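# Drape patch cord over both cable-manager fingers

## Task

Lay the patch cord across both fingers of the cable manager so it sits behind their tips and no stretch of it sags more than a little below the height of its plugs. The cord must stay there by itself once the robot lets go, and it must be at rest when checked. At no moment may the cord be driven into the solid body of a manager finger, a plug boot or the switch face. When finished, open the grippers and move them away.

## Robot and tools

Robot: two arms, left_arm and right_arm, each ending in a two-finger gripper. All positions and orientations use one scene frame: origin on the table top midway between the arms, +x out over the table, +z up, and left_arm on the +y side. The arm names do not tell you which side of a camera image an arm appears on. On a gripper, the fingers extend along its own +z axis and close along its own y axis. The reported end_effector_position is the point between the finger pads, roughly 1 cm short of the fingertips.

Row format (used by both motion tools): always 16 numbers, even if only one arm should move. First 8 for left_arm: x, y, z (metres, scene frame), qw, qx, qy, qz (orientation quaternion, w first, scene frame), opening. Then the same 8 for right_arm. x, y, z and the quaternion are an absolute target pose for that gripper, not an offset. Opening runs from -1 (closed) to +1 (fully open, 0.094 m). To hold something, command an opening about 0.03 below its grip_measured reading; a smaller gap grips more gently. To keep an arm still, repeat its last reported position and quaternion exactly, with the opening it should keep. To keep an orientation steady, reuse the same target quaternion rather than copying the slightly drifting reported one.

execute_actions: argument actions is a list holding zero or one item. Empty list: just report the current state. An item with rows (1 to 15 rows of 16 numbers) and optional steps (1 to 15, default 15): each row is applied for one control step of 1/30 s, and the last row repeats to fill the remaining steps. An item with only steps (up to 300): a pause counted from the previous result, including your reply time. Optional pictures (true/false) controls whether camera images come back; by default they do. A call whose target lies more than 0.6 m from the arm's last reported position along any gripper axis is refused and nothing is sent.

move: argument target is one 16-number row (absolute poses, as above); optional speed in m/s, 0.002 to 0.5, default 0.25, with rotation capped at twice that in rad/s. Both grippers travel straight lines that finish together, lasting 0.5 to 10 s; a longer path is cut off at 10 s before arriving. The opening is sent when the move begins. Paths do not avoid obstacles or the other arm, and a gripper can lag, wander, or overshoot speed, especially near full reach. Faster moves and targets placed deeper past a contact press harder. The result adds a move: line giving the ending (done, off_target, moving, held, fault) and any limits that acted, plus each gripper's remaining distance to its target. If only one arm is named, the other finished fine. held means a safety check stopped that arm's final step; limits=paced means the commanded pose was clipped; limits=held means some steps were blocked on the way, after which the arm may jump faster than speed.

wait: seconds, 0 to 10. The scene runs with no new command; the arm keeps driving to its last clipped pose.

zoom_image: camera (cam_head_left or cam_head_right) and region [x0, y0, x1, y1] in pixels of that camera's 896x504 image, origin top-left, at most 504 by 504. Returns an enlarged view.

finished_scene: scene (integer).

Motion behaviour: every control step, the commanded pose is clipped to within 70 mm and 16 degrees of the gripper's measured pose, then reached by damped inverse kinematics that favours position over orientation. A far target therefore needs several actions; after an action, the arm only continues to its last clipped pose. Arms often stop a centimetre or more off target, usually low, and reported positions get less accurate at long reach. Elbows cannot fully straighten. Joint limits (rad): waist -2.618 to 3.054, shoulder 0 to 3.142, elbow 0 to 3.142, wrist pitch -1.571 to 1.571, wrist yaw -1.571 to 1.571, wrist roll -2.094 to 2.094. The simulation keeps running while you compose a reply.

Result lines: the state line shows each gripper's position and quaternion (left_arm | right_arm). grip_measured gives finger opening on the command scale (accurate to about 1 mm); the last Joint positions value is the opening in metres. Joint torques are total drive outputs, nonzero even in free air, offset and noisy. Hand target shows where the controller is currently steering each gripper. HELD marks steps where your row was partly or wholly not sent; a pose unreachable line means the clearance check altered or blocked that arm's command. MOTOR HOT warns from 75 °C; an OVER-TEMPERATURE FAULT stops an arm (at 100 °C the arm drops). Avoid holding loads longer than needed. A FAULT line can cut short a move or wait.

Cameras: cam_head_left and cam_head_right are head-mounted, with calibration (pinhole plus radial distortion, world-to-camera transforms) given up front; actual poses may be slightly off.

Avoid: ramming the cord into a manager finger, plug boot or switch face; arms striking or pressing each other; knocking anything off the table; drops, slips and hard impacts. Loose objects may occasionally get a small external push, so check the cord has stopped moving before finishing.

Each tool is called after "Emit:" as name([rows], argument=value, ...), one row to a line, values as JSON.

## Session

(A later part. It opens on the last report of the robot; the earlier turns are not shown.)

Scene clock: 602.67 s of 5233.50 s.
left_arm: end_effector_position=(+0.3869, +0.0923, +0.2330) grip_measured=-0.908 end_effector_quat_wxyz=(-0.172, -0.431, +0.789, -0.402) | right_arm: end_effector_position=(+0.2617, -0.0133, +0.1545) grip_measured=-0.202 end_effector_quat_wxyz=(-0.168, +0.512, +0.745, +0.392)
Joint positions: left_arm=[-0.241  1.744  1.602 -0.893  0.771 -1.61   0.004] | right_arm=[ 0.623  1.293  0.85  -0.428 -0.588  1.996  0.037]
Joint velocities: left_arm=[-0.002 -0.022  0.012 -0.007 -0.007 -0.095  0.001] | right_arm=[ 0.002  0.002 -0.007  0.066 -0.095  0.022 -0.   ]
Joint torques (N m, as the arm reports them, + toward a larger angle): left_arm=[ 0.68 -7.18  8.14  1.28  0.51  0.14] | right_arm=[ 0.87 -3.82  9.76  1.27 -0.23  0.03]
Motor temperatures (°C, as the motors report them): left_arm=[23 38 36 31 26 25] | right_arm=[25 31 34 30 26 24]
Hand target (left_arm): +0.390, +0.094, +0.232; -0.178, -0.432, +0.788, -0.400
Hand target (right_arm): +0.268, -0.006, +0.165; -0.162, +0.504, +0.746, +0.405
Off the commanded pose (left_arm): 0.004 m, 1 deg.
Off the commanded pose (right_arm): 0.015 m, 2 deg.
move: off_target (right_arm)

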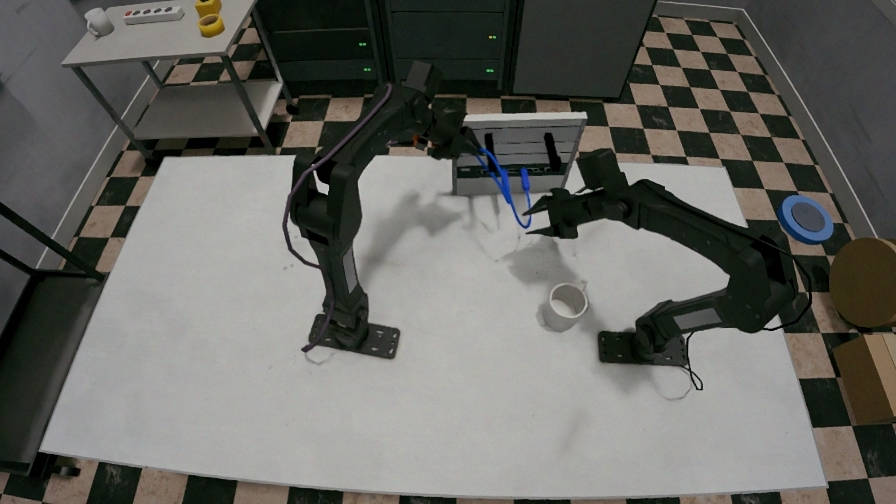

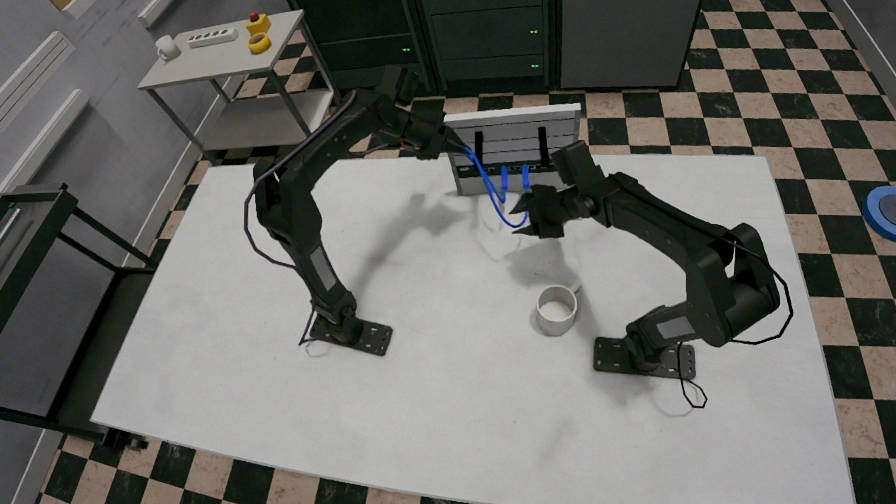

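Emit:
move(target=[0.39,0.094,0.232,-0.178,-0.432,0.789,-0.400,-0.95,0.27,0.008,0.128,-0.162,0.503,0.745,0.404,-0.2], speed=0.02)

Emit:
zoom_image(camera="cam_head_right", region=[420,140,620,290])

Emit:
zoom_image(camera="cam_head_left", region=[440,140,640,290])

Scene clock: 605.50 s of 5233.50 s.
left_arm: end_effector_position=(+0.3868, +0.0923, +0.2330) grip_measured=-0.908 end_effector_quat_wxyz=(-0.172, -0.431, +0.789, -0.402) | right_arm: end_effector_position=(+0.2724, +0.0059, +0.1357) grip_measured=-0.202 end_effector_quat_wxyz=(-0.161, +0.503, +0.743, +0.410)
Joint positions: left_arm=[-0.241  1.744  1.602 -0.894  0.771 -1.61   0.004] | right_arm=[ 0.663  1.371  0.801 -0.238 -0.561  2.032  0.037]
Joint velocities: left_arm=[-0.002 -0.002 -0.017  0.007 -0.037 -0.066  0.001] | right_arm=[ 0.002 -0.007  0.002  0.022 -0.022 -0.022 -0.001]
Joint torques (N m, as the arm reports them, + toward a larger angle): left_arm=[ 0.73 -7.16  8.16  1.28  0.52  0.13] | right_arm=[ 0.84 -4.38  5.82  1.34 -0.17  0.04]
Motor temperatures (°C, as the motors report them): left_arm=[23 38 37 31 26 25] | right_arm=[25 31 34 30 26 24]
Hand target (left_arm): +0.390, +0.094, +0.232; -0.178, -0.432, +0.788, -0.400
Hand target (right_arm): +0.270, +0.008, +0.128; -0.162, +0.504, +0.746, +0.405
Off the commanded pose (left_arm): 0.004 m, 1 deg.
Off the commanded pose (right_arm): 0.008 m, 1 deg.
move: done

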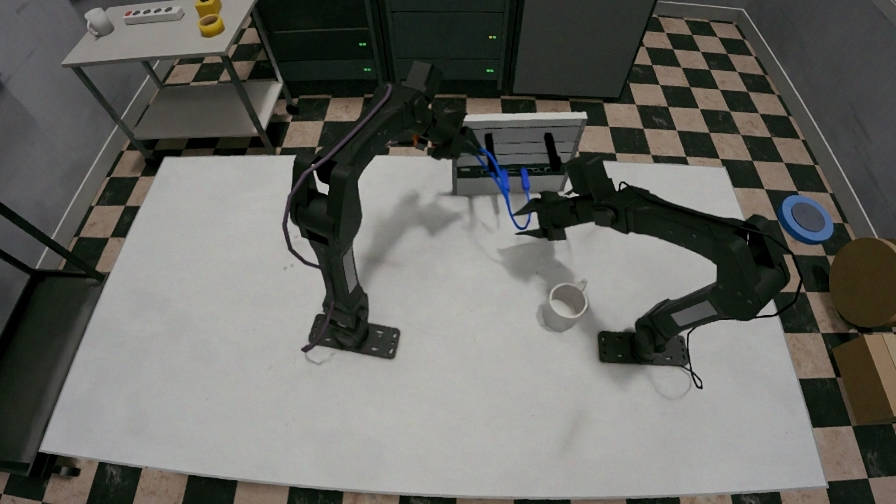

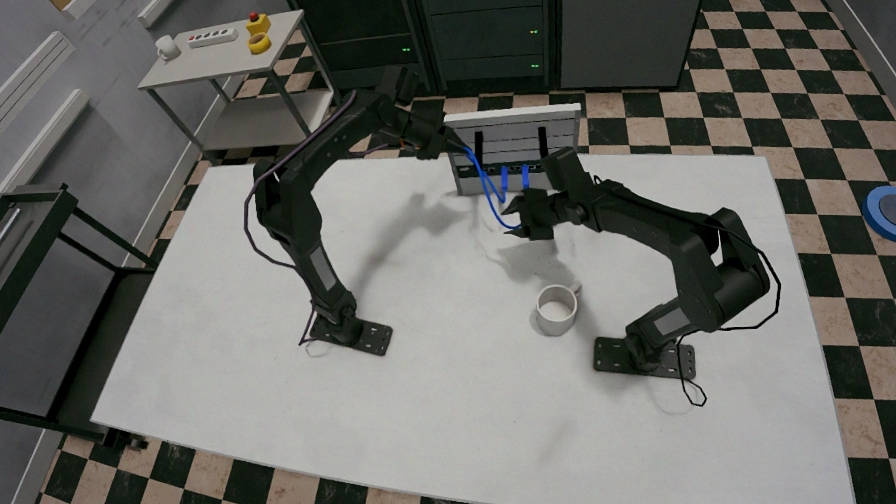

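Region (420, 140, 620, 290) of cam_head_right's 896x504 image, scaled by 2.520, with more detail than that image has; it fills the top 378 rows of this view, and the rest is white.

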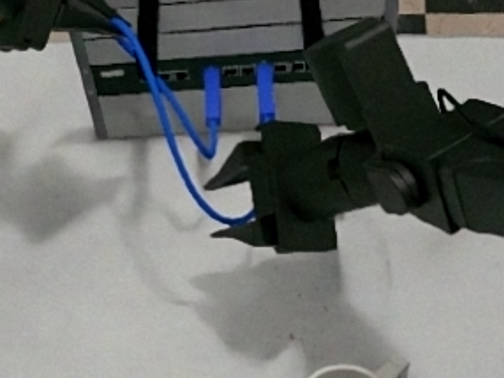

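Region (440, 140, 640, 290) of cam_head_left's 896x504 image, scaled by 2.520, with more detail than that image has; it fills the top 378 rows of this view, and the rest is white.

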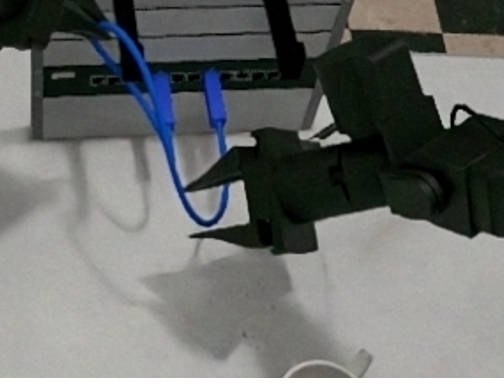

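Emit:
move(target=[0.39,0.094,0.232,-0.178,-0.432,0.789,-0.400,-0.95,0.26,-0.002,0.112,-0.162,0.503,0.745,0.404,-0.2], speed=0.012)

Emit:
zoom_image(camera="cam_head_right", region=[440,160,600,280])

Emit:
zoom_image(camera="cam_head_left", region=[460,160,620,280])

Scene clock: 609.73 s of 5233.50 s.
left_arm: end_effector_position=(+0.3869, +0.0923, +0.2330) grip_measured=-0.908 end_effector_quat_wxyz=(-0.172, -0.431, +0.789, -0.402) | right_arm: end_effector_position=(+0.2614, -0.0018, +0.1096) grip_measured=-0.202 end_effector_quat_wxyz=(-0.166, +0.510, +0.745, +0.397)
Joint positions: left_arm=[-0.241  1.744  1.602 -0.893  0.771 -1.61   0.004] | right_arm=[ 0.663  1.371  0.71  -0.178 -0.561  2.032  0.037]
Joint velocities: left_arm=[ 0.002 -0.002  0.002 -0.066 -0.051 -0.007 -0.   ] | right_arm=[-0.012 -0.002  0.017 -0.007  0.022 -0.081 -0.001]
Joint torques (N m, as the arm reports them, + toward a larger angle): left_arm=[ 0.71 -7.1   8.12  1.31  0.52  0.13] | right_arm=[ 0.23 -6.24  5.55  1.32 -0.25 -0.05]
Motor temperatures (°C, as the motors report them): left_arm=[23 38 37 31 26 25] | right_arm=[25 32 33 30 26 24]
Hand target (left_arm): +0.390, +0.094, +0.232; -0.178, -0.432, +0.788, -0.400
Hand target (right_arm): +0.260, -0.002, +0.112; -0.162, +0.504, +0.746, +0.404
Off the commanded pose (left_arm): 0.004 m, 1 deg.
Off the commanded pose (right_arm): 0.003 m, 1 deg.
move: done

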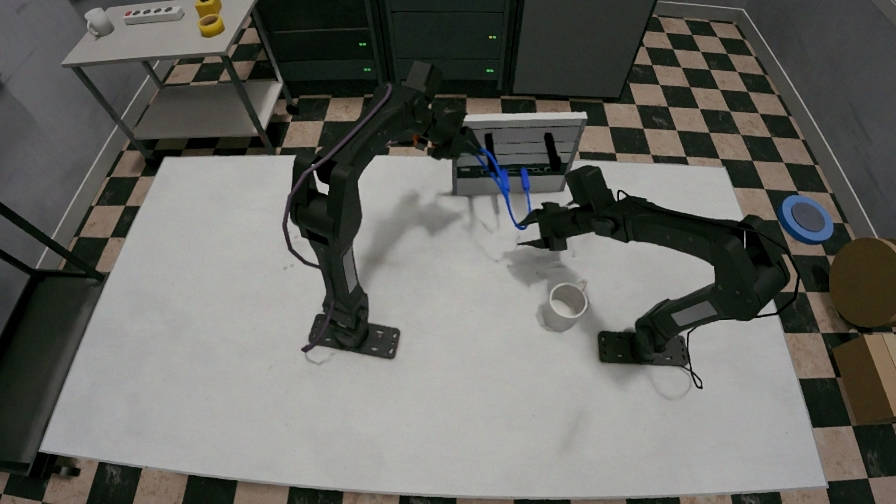

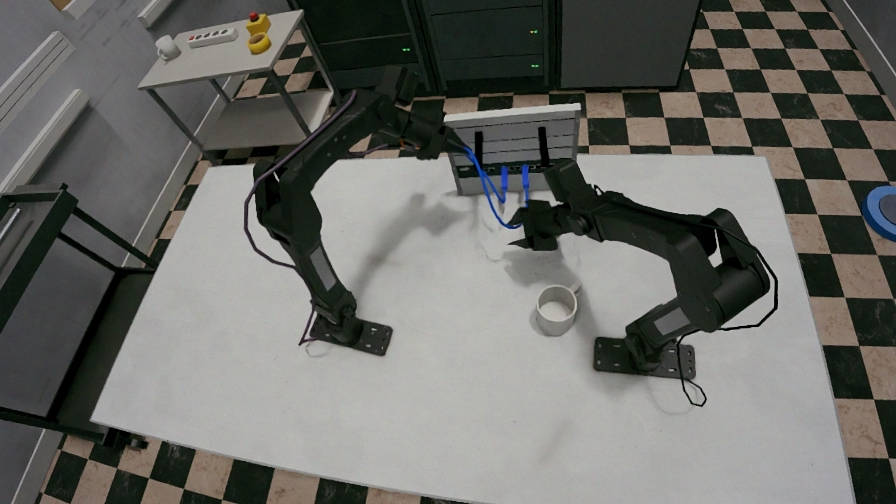

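Region (440, 160, 600, 280) of cam_head_right's 896x504 image, scaled by 3.150, with more detail than that image has; it fills the top 378 rows of this view, and the rest is white.

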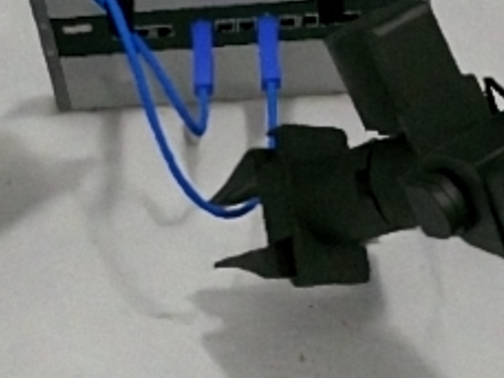

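Region (460, 160, 620, 280) of cam_head_left's 896x504 image, scaled by 3.150, with more detail than that image has; it fills the top 378 rows of this view, and the rest is white.

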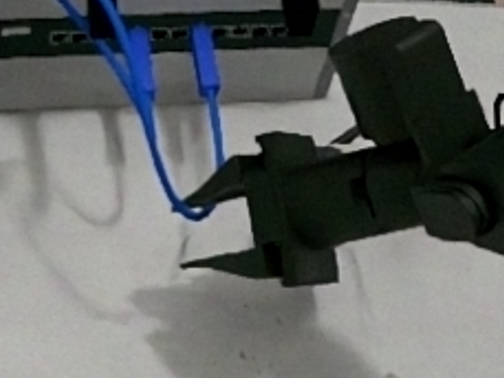

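Emit:
move(target=[0.39,0.094,0.232,-0.178,-0.432,0.789,-0.400,-0.95,0.273,-0.008,0.098,-0.162,0.503,0.745,0.404,-0.2], speed=0.01)

Emit:
zoom_image(camera="cam_head_right", region=[440,160,600,280])

Emit:
zoom_image(camera="cam_head_left", region=[460,160,620,280])

Scene clock: 612.83 s of 5233.50 s.
left_arm: end_effector_position=(+0.3868, +0.0923, +0.2330) grip_measured=-0.908 end_effector_quat_wxyz=(-0.172, -0.431, +0.789, -0.402) | right_arm: end_effector_position=(+0.2749, -0.0049, +0.1076) grip_measured=-0.202 end_effector_quat_wxyz=(-0.157, +0.502, +0.745, +0.410)
Joint positions: left_arm=[-0.241  1.744  1.602 -0.894  0.771 -1.61   0.004] | right_arm=[ 0.626  1.402  0.71  -0.133 -0.581  1.994  0.037]
Joint velocities: left_arm=[-0.022 -0.002  0.002 -0.037 -0.037 -0.066 -0.003] | right_arm=[-0.007 -0.007 -0.017  0.066 -0.037 -0.022  0.002]
Joint torques (N m, as the arm reports them, + toward a larger angle): left_arm=[ 0.71 -7.19  8.19  1.26  0.53  0.13] | right_arm=[-0.96 -4.41  4.83  1.33 -0.41 -0.1 ]
Motor temperatures (°C, as the motors report them): left_arm=[23 38 37 31 26 25] | right_arm=[25 32 33 30 26 24]
Hand target (left_arm): +0.390, +0.094, +0.232; -0.178, -0.432, +0.788, -0.400
Hand target (right_arm): +0.273, -0.008, +0.098; -0.162, +0.504, +0.746, +0.404
Off the commanded pose (left_arm): 0.004 m, 1 deg.
Off the commanded pose (right_arm): 0.010 m, 1 deg.
move: done

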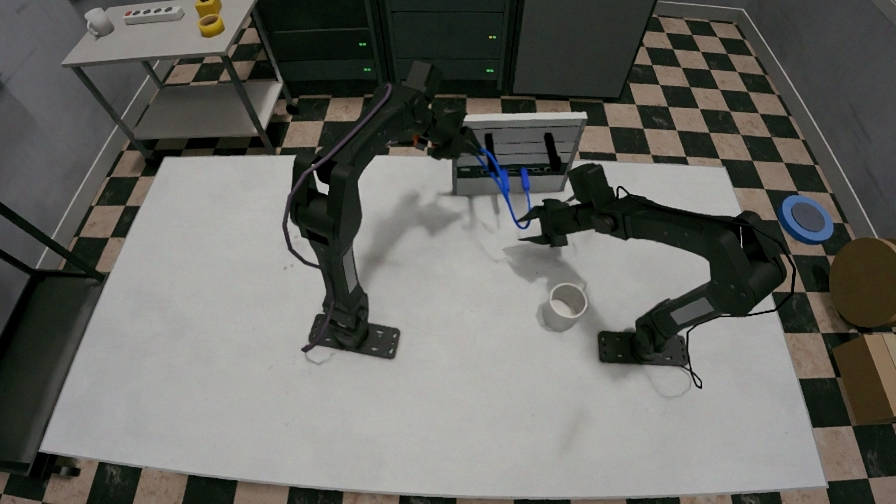

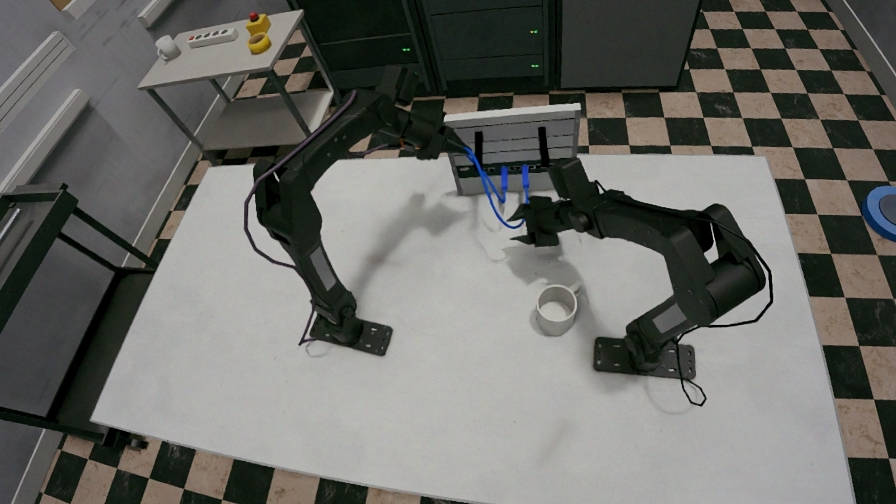

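Region (440, 160, 600, 280) of cam_head_right's 896x504 image, scaled by 3.150, with more detail than that image has; it fills the top 378 rows of this view, and the rest is white.

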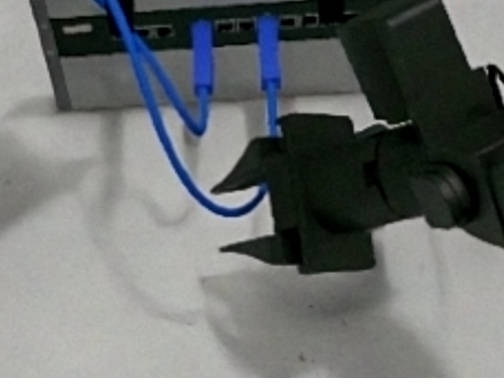

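Region (460, 160, 620, 280) of cam_head_left's 896x504 image, scaled by 3.150, with more detail than that image has; it fills the top 378 rows of this view, and the rest is white.

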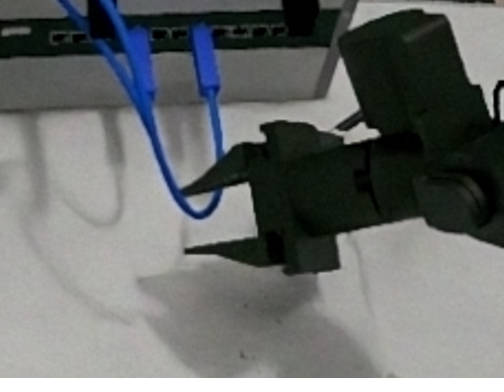

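Emit:
move(target=[0.39,0.094,0.232,-0.178,-0.432,0.789,-0.400,-0.95,0.273,-0.01,0.078,-0.162,0.503,0.745,0.404,-0.2], speed=0.01)

Emit:
zoom_image(camera="cam_head_right", region=[440,160,600,280])

Emit:
zoom_image(camera="cam_head_left", region=[460,160,620,280])

Scene clock: 616.93 s of 5233.50 s.
left_arm: end_effector_position=(+0.3868, +0.0923, +0.2330) grip_measured=-0.908 end_effector_quat_wxyz=(-0.172, -0.431, +0.789, -0.402) | right_arm: end_effector_position=(+0.2738, -0.0072, +0.0854) grip_measured=-0.202 end_effector_quat_wxyz=(-0.158, +0.503, +0.746, +0.408)
Joint positions: left_arm=[-0.241  1.744  1.602 -0.894  0.771 -1.61   0.004] | right_arm=[ 0.62   1.446  0.65  -0.037 -0.586  1.986  0.037]
Joint velocities: left_arm=[-0.002  0.007 -0.007  0.022 -0.037 -0.007 -0.   ] | right_arm=[-0.017  0.002 -0.007  0.022  0.051  0.007 -0.001]
Joint torques (N m, as the arm reports them, + toward a larger angle): left_arm=[ 0.69 -7.16  8.12  1.31  0.52  0.13] | right_arm=[-1.07 -4.47  5.16  1.31 -0.38 -0.08]
Motor temperatures (°C, as the motors report them): left_arm=[23 38 37 31 26 25] | right_arm=[25 32 33 30 26 24]
Hand target (left_arm): +0.390, +0.094, +0.232; -0.178, -0.432, +0.788, -0.400
Hand target (right_arm): +0.273, -0.010, +0.078; -0.162, +0.504, +0.746, +0.405
Off the commanded pose (left_arm): 0.004 m, 1 deg.
Off the commanded pose (right_arm): 0.008 m, 1 deg.
move: done

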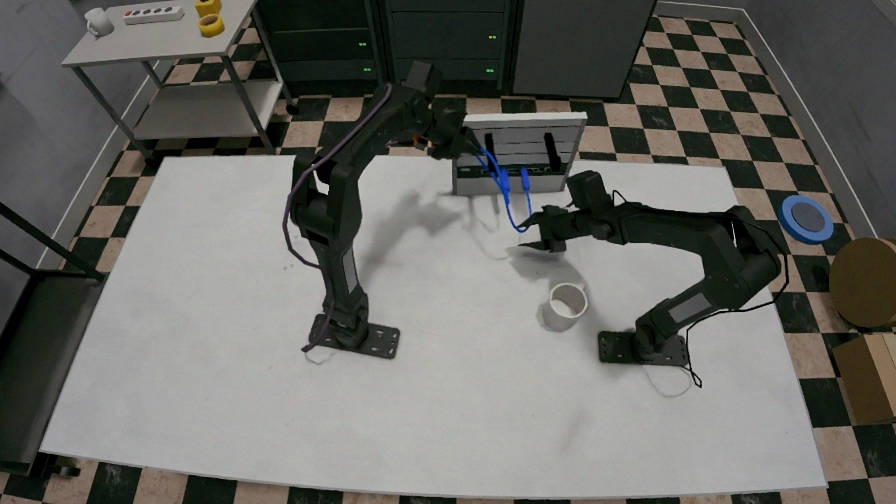

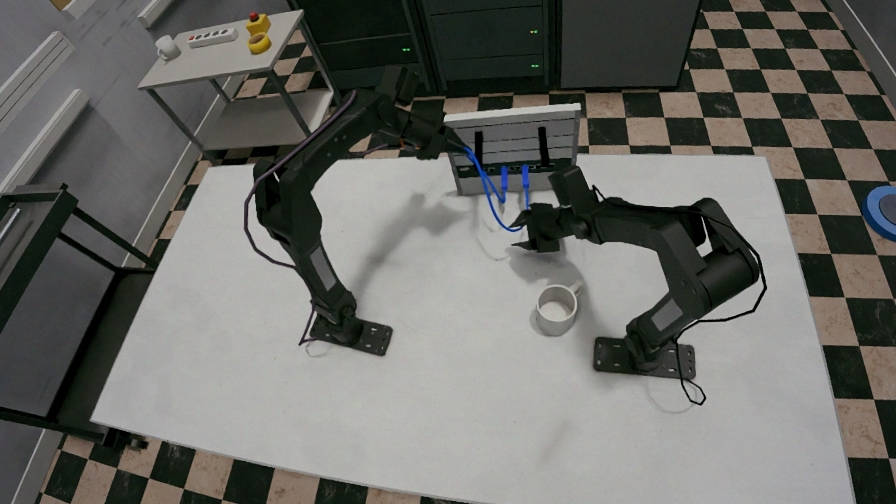

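Region (440, 160, 600, 280) of cam_head_right's 896x504 image, scaled by 3.150, with more detail than that image has; it fills the top 378 rows of this view, and the rest is white.

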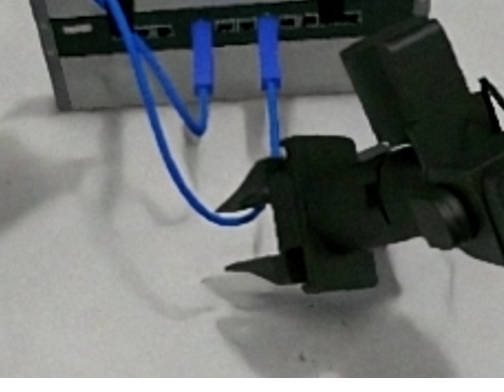

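Region (460, 160, 620, 280) of cam_head_left's 896x504 image, scaled by 3.150, with more detail than that image has; it fills the top 378 rows of this view, and the rest is white.

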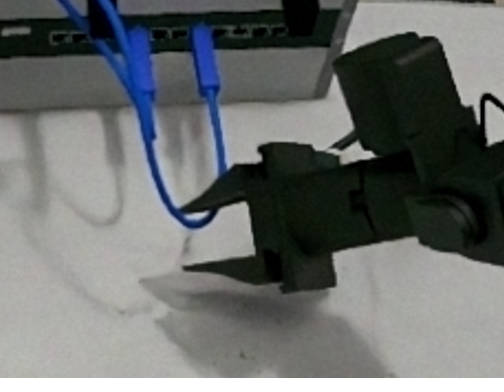

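Emit:
move(target=[0.39,0.094,0.232,-0.178,-0.432,0.789,-0.400,-0.95,0.292,-0.012,0.10,-0.162,0.503,0.745,0.404,-0.1], speed=0.012)

Emit:
move(target=[0.39,0.094,0.232,-0.178,-0.432,0.789,-0.400,-0.95,0.292,-0.012,0.08,-0.162,0.503,0.745,0.404,-0.1], speed=0.01)

Emit:
zoom_image(camera="cam_head_right", region=[440,160,600,280])

Emit:
zoom_image(camera="cam_head_left", region=[460,160,620,280])

Scene clock: 620.47 s of 5233.50 s.
left_arm: end_effector_position=(+0.3869, +0.0923, +0.2330) grip_measured=-0.908 end_effector_quat_wxyz=(-0.172, -0.431, +0.789, -0.402) | right_arm: end_effector_position=(+0.2855, -0.0139, +0.0937) grip_measured=-0.102 end_effector_quat_wxyz=(-0.161, +0.507, +0.746, +0.401)
Joint positions: left_arm=[-0.241  1.744  1.602 -0.893  0.771 -1.61   0.004] | right_arm=[ 0.574  1.461  0.718 -0.132 -0.614  1.946  0.042]
Joint velocities: left_arm=[-0.012  0.007  0.007  0.007  0.051  0.007 -0.   ] | right_arm=[ 0.007 -0.012  0.017 -0.095 -0.037 -0.066  0.   ]
Joint torques (N m, as the arm reports them, + toward a larger angle): left_arm=[ 0.69 -7.24  8.19  1.31  0.51  0.13] | right_arm=[-0.99 -4.71  8.99  1.04 -0.43 -0.1 ]
Motor temperatures (°C, as the motors report them): left_arm=[23 38 37 31 26 25] | right_arm=[25 32 33 30 26 24]
Hand target (left_arm): +0.390, +0.094, +0.232; -0.178, -0.432, +0.788, -0.400
Hand target (right_arm): +0.292, -0.012, +0.100; -0.162, +0.504, +0.746, +0.405
Off the commanded pose (left_arm): 0.004 m, 1 deg.
Off the commanded pose (right_arm): 0.009 m, 1 deg.
move: done

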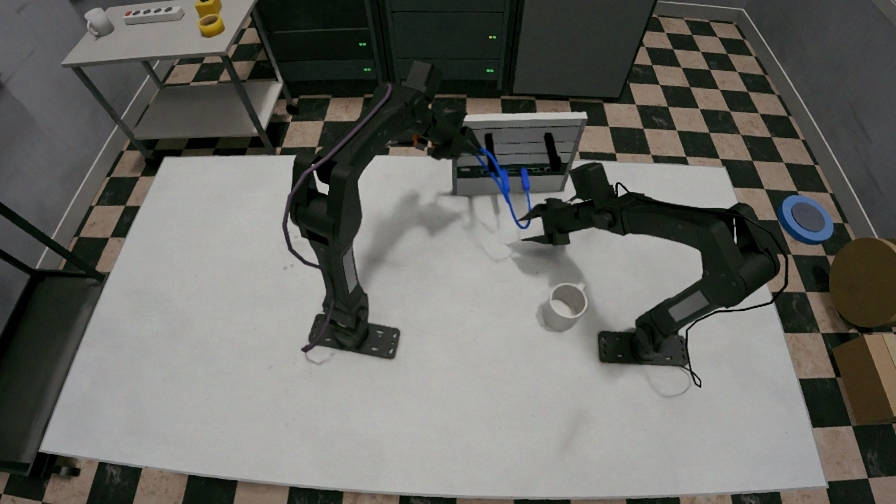

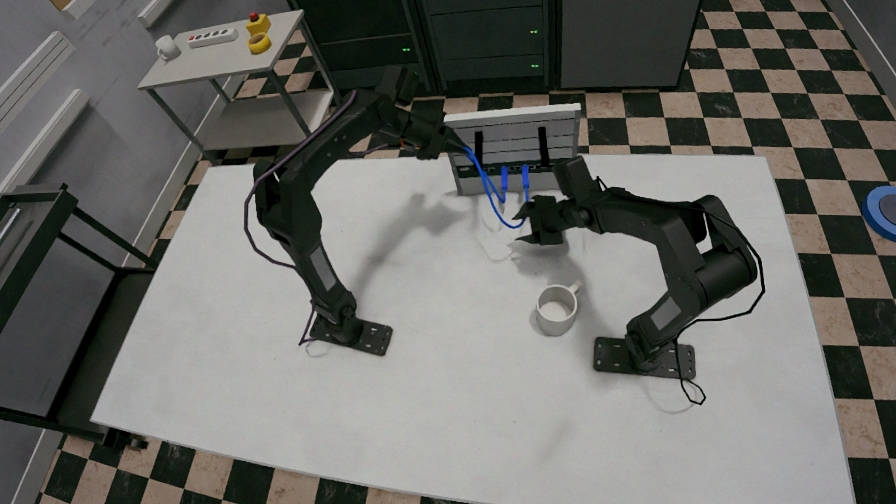

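Scene clock: 622.20 s of 5233.50 s.
left_arm: end_effector_position=(+0.3868, +0.0923, +0.2330) grip_measured=-0.908 end_effector_quat_wxyz=(-0.172, -0.431, +0.789, -0.402) | right_arm: end_effector_position=(+0.2932, -0.0095, +0.0871) grip_measured=-0.102 end_effector_quat_wxyz=(-0.158, +0.503, +0.746, +0.407)
Joint positions: left_arm=[-0.241  1.744  1.602 -0.894  0.771 -1.61   0.004] | right_arm=[ 0.574  1.507  0.718 -0.07  -0.614  1.945  0.042]
Joint velocities: left_arm=[-0.007 -0.007 -0.017 -0.037  0.037  0.022 -0.001] | right_arm=[-0.007 -0.002  0.007  0.081 -0.007 -0.037  0.001]
Joint torques (N m, as the arm reports them, + toward a larger angle): left_arm=[ 0.77 -7.2   8.1   1.3   0.53  0.13] | right_arm=[-0.96 -5.03  5.05  1.29 -0.43 -0.08]
Motor temperatures (°C, as the motors report them): left_arm=[23 38 37 31 26 25] | right_arm=[25 32 33 30 26 24]
Hand target (left_arm): +0.390, +0.094, +0.232; -0.178, -0.432, +0.788, -0.400
Hand target (right_arm): +0.292, -0.012, +0.080; -0.162, +0.504, +0.746, +0.404
Off the commanded pose (left_arm): 0.004 m, 1 deg.
Off the commanded pose (right_arm): 0.008 m, 1 deg.
move: done

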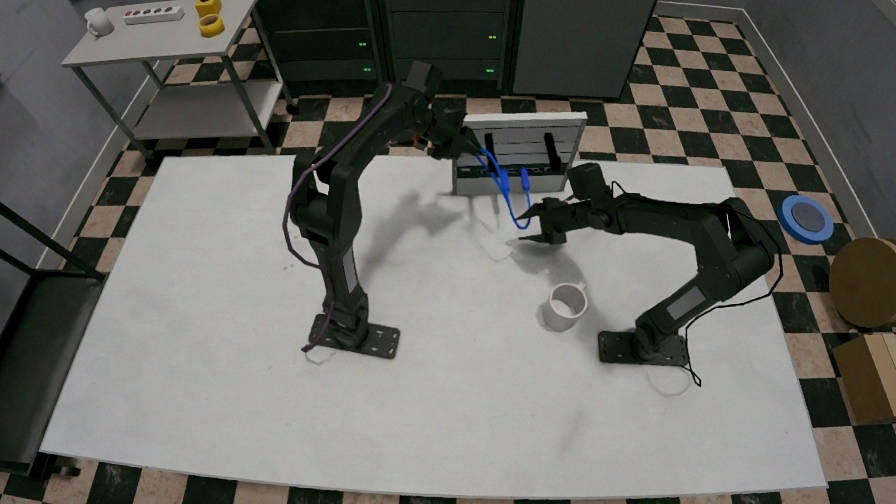

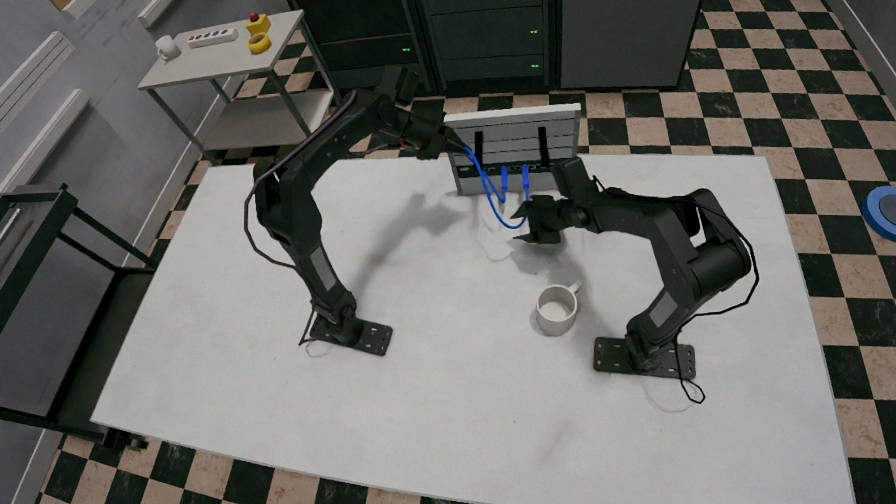

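Region (440, 160, 600, 280) of cam_head_right's 896x504 image, scaled by 3.150, with more detail than that image has; it fills the top 378 rows of this view, and the rest is white.

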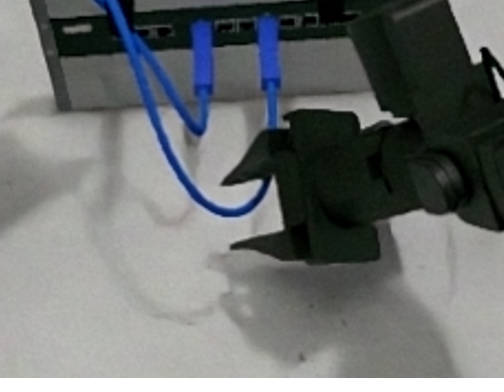

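Region (460, 160, 620, 280) of cam_head_left's 896x504 image, scaled by 3.150, with more detail than that image has; it fills the top 378 rows of this view, and the rest is white.

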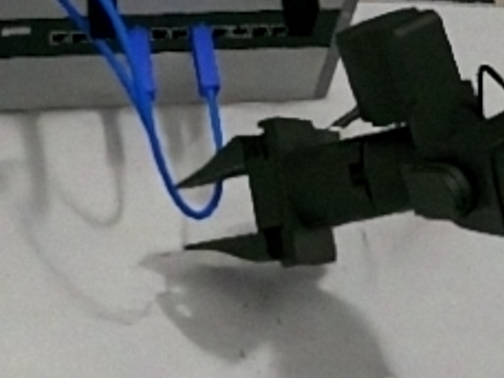

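Emit:
move(target=[0.39,0.094,0.232,-0.178,-0.432,0.789,-0.400,-0.95,0.278,0.0,0.092,-0.162,0.503,0.745,0.404,-0.6], speed=0.01)

Emit:
zoom_image(camera="cam_head_right", region=[440,160,600,280])

Emit:
zoom_image(camera="cam_head_left", region=[460,160,620,280])

Scene clock: 626.10 s of 5233.50 s.
left_arm: end_effector_position=(+0.3868, +0.0923, +0.2330) grip_measured=-0.908 end_effector_quat_wxyz=(-0.172, -0.431, +0.789, -0.402) | right_arm: end_effector_position=(+0.2841, +0.0004, +0.0855) grip_measured=-0.598 end_effector_quat_wxyz=(-0.165, +0.509, +0.745, +0.398)
Joint positions: left_arm=[-0.241  1.744  1.602 -0.894  0.771 -1.61   0.004] | right_arm=[ 0.621  1.507  0.718 -0.068 -0.589  1.994  0.019]
Joint velocities: left_arm=[ 0.002  0.007  0.002 -0.081  0.022  0.051 -0.   ] | right_arm=[-0.002  0.002 -0.007  0.022  0.007 -0.095  0.001]
Joint torques (N m, as the arm reports them, + toward a larger angle): left_arm=[ 0.74 -7.17  8.19  1.32  0.53  0.13] | right_arm=[ 0.88 -8.49  5.    1.16 -0.21  0.04]
Motor temperatures (°C, as the motors report them): left_arm=[23 38 37 31 26 25] | right_arm=[25 32 33 30 26 24]
Hand target (left_arm): +0.390, +0.094, +0.232; -0.178, -0.432, +0.788, -0.400
Hand target (right_arm): +0.278, +0.000, +0.092; -0.162, +0.503, +0.746, +0.405
Off the commanded pose (left_arm): 0.004 m, 1 deg.
Off the commanded pose (right_arm): 0.009 m, 1 deg.
move: done

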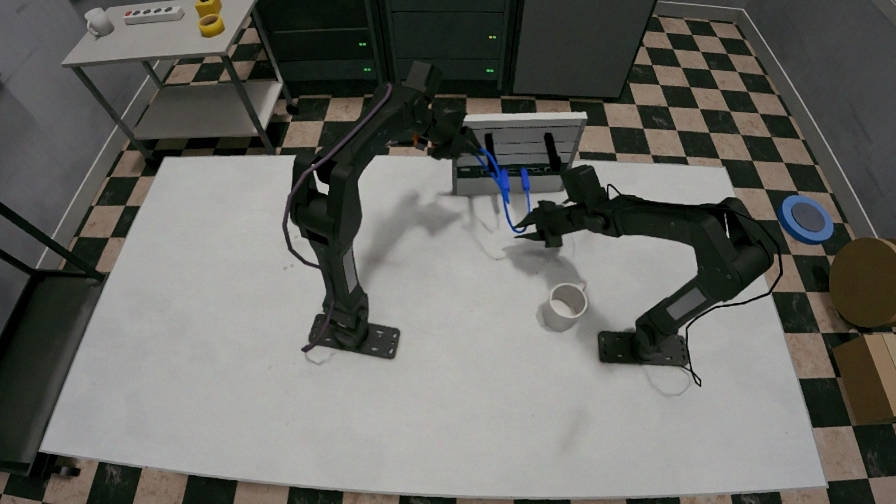

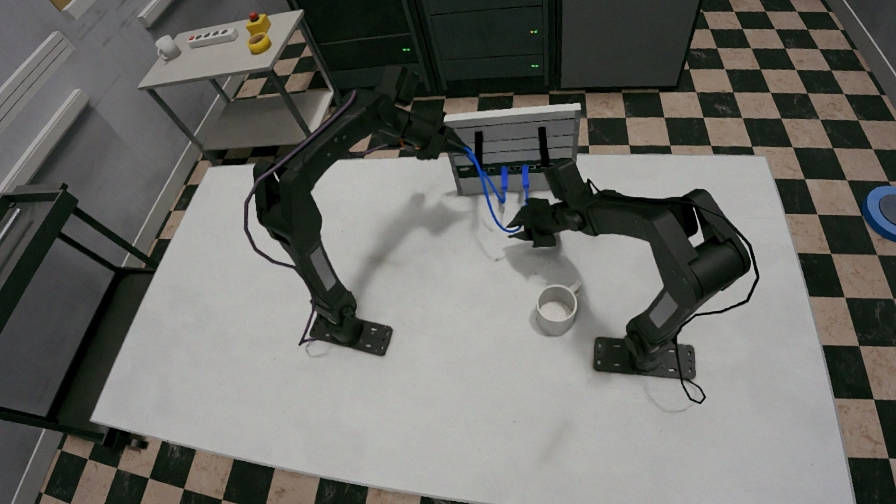

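Region (440, 160, 600, 280) of cam_head_right's 896x504 image, scaled by 3.150, with more detail than that image has; it fills the top 378 rows of this view, and the rest is white.

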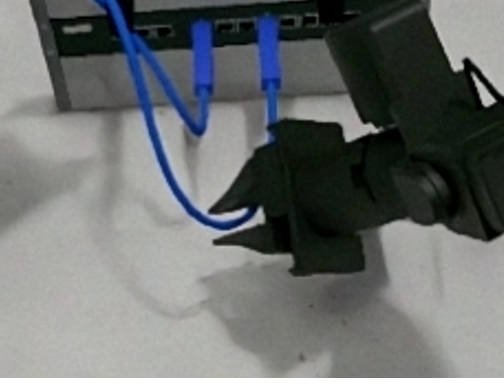

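Region (460, 160, 620, 280) of cam_head_left's 896x504 image, scaled by 3.150, with more detail than that image has; it fills the top 378 rows of this view, and the rest is white.

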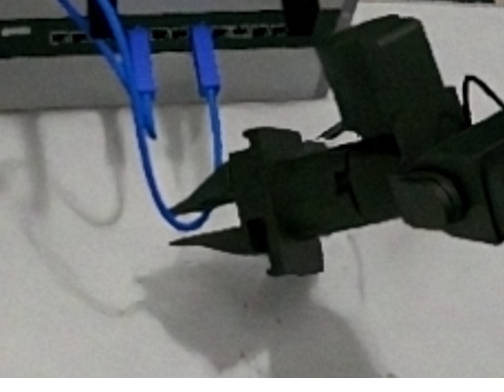

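Far finger has caught the apex. Closing to a loose cage.

Emit:
move(target=[0.39,0.094,0.232,-0.178,-0.432,0.789,-0.400,-0.95,0.278,0.0,0.094,-0.162,0.503,0.745,0.404,-0.96], speed=0.01)

Emit:
zoom_image(camera="cam_head_right", region=[440,160,600,280])

Emit:
zoom_image(camera="cam_head_left", region=[460,160,620,280])

Scene clock: 628.37 s of 5233.50 s.
left_arm: end_effector_position=(+0.3868, +0.0923, +0.2330) grip_measured=-0.908 end_effector_quat_wxyz=(-0.172, -0.431, +0.789, -0.402) | right_arm: end_effector_position=(+0.2863, +0.0003, +0.0911) grip_measured=-0.922 end_effector_quat_wxyz=(-0.158, +0.507, +0.744, +0.406)
Joint positions: left_arm=[-0.241  1.744  1.602 -0.894  0.771 -1.609  0.004] | right_arm=[ 0.621  1.491  0.718 -0.063 -0.58   1.995  0.004]
Joint velocities: left_arm=[-0.017  0.007 -0.007 -0.007  0.037 -0.007 -0.   ] | right_arm=[-0.012 -0.002 -0.017  0.007  0.022  0.051 -0.   ]
Joint torques (N m, as the arm reports them, + toward a larger angle): left_arm=[ 0.67 -7.16  8.18  1.29  0.53  0.13] | right_arm=[ 0.85 -7.6   5.42  1.06 -0.3   0.02]
Motor temperatures (°C, as the motors report them): left_arm=[23 38 37 31 26 25] | right_arm=[25 33 33 30 26 24]
Hand target (left_arm): +0.390, +0.094, +0.232; -0.178, -0.432, +0.788, -0.400
Hand target (right_arm): +0.278, +0.000, +0.094; -0.162, +0.504, +0.746, +0.404
Off the commanded pose (left_arm): 0.004 m, 1 deg.
Off the commanded pose (right_arm): 0.009 m, 1 deg.
move: done

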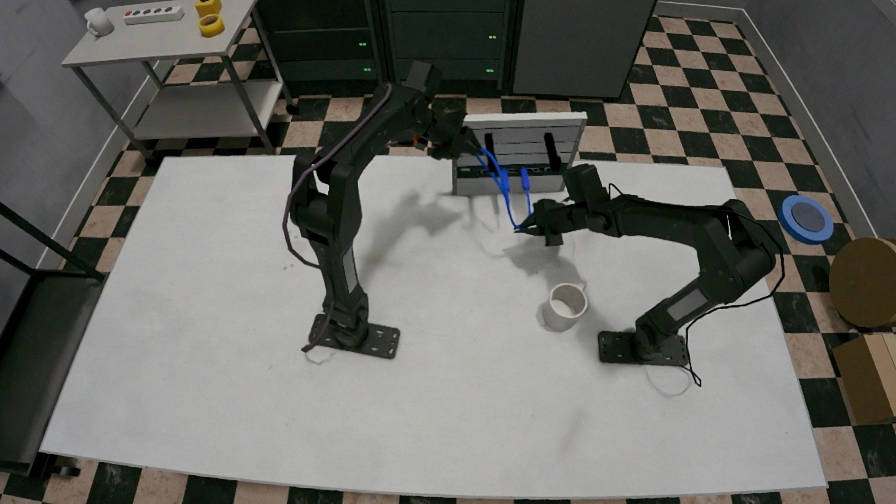

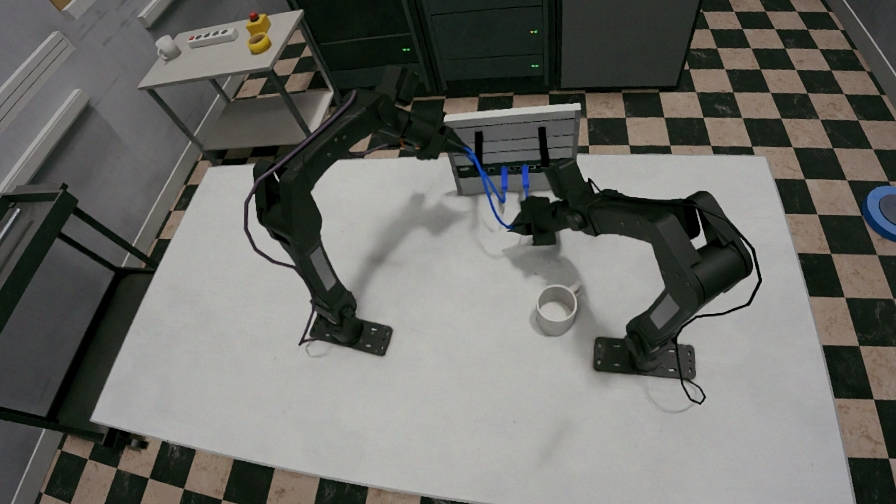

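Region (440, 160, 600, 280) of cam_head_right's 896x504 image, scaled by 3.150, with more detail than that image has; it fills the top 378 rows of this view, and the rest is white.

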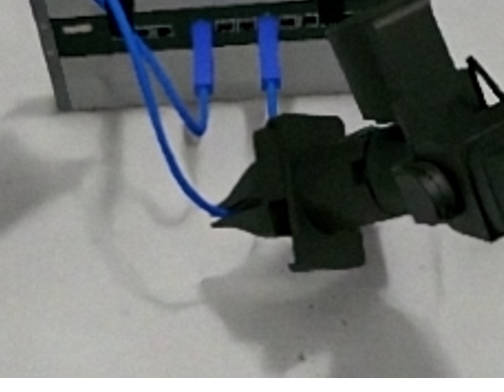

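Region (460, 160, 620, 280) of cam_head_left's 896x504 image, scaled by 3.150, with more detail than that image has; it fills the top 378 rows of this view, and the rest is white.

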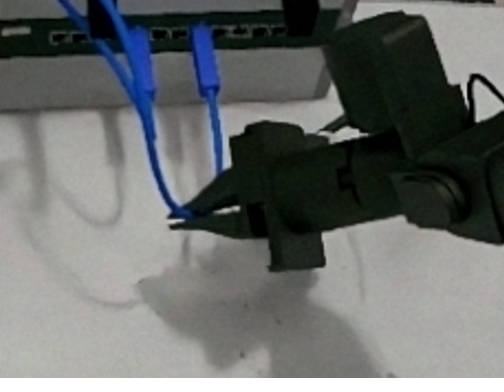

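Emit:
move(target=[0.39,0.094,0.232,-0.178,-0.432,0.789,-0.400,-0.95,0.30,-0.015,0.185,-0.162,0.503,0.745,0.404,-0.96], speed=0.025)

Emit:
zoom_image(camera="cam_head_right", region=[420,110,620,260])

Emit:
zoom_image(camera="cam_head_left", region=[440,110,640,260])

Scene clock: 633.53 s of 5233.50 s.
left_arm: end_effector_position=(+0.3871, +0.0922, +0.2332) grip_measured=-0.908 end_effector_quat_wxyz=(-0.172, -0.431, +0.789, -0.403) | right_arm: end_effector_position=(+0.3069, -0.0187, +0.1577) grip_measured=-0.922 end_effector_quat_wxyz=(-0.149, +0.523, +0.746, +0.384)
Joint positions: left_arm=[-0.241  1.744  1.602 -0.892  0.771 -1.609  0.004] | right_arm=[ 0.542  1.435  0.999 -0.486 -0.593  1.919  0.004]
Joint velocities: left_arm=[ 0.002 -0.017 -0.007 -0.007 -0.037  0.066 -0.   ] | right_arm=[-0.002  0.002  0.007 -0.066 -0.022 -0.037 -0.   ]
Joint torques (N m, as the arm reports them, + toward a larger angle): left_arm=[ 0.7  -7.21  8.15  1.28  0.51  0.14] | right_arm=[-0.2  -8.38 10.06  0.79 -0.85 -0.05]
Motor temperatures (°C, as the motors report them): left_arm=[23 38 37 31 26 25] | right_arm=[25 34 34 30 26 24]
Hand target (left_arm): +0.390, +0.094, +0.232; -0.178, -0.432, +0.788, -0.400
Hand target (right_arm): +0.301, -0.015, +0.184; -0.161, +0.504, +0.746, +0.405
Off the commanded pose (left_arm): 0.004 m, 1 deg.
Off the commanded pose (right_arm): 0.028 m, 4 deg.
move: off_target (right_arm)

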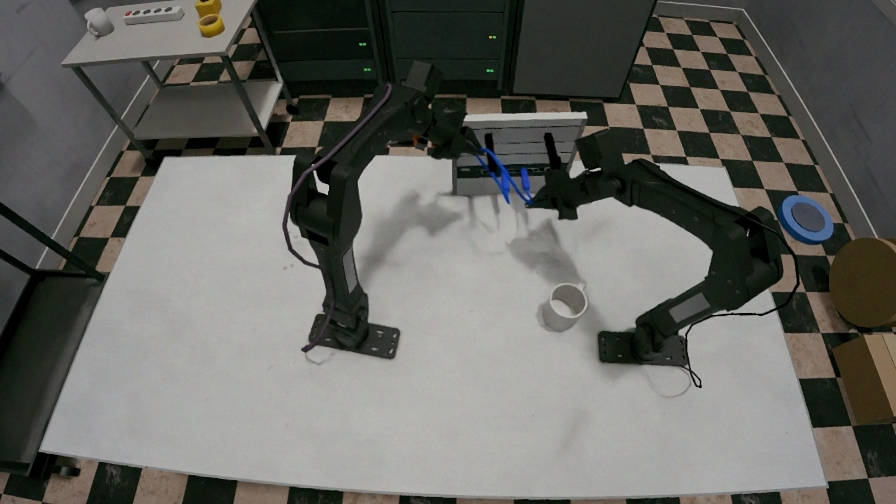

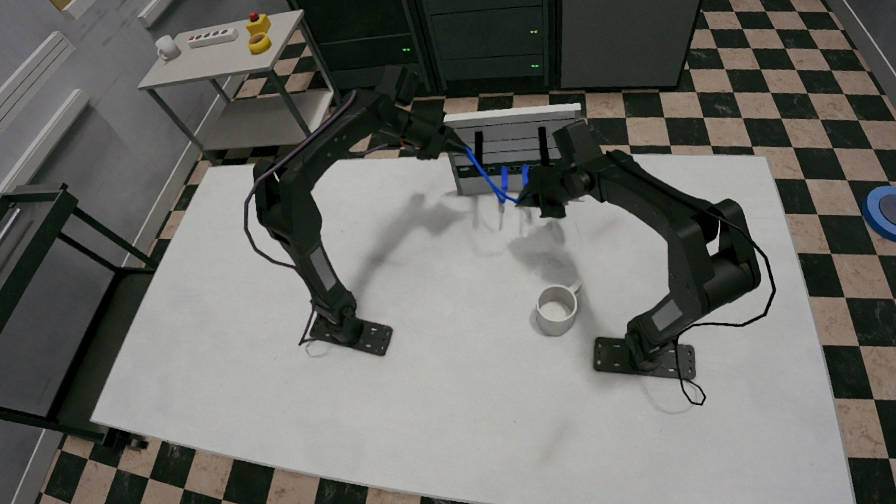

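Region (420, 110, 620, 260) of cam_head_right's 896x504 image, scaled by 2.520, with more detail than that image has; it fills the top 378 rows of this view, and the rest is white.

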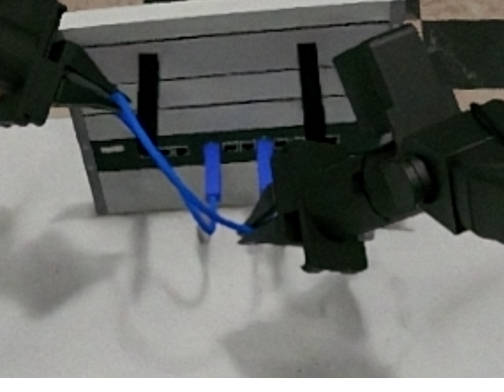

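Region (440, 110, 640, 260) of cam_head_left's 896x504 image, scaled by 2.520, with more detail than that image has; it fills the top 378 rows of this view, and the rest is white.

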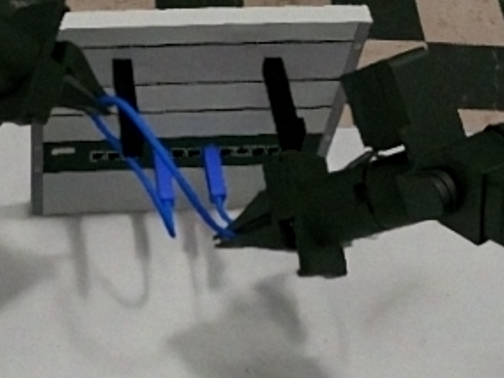

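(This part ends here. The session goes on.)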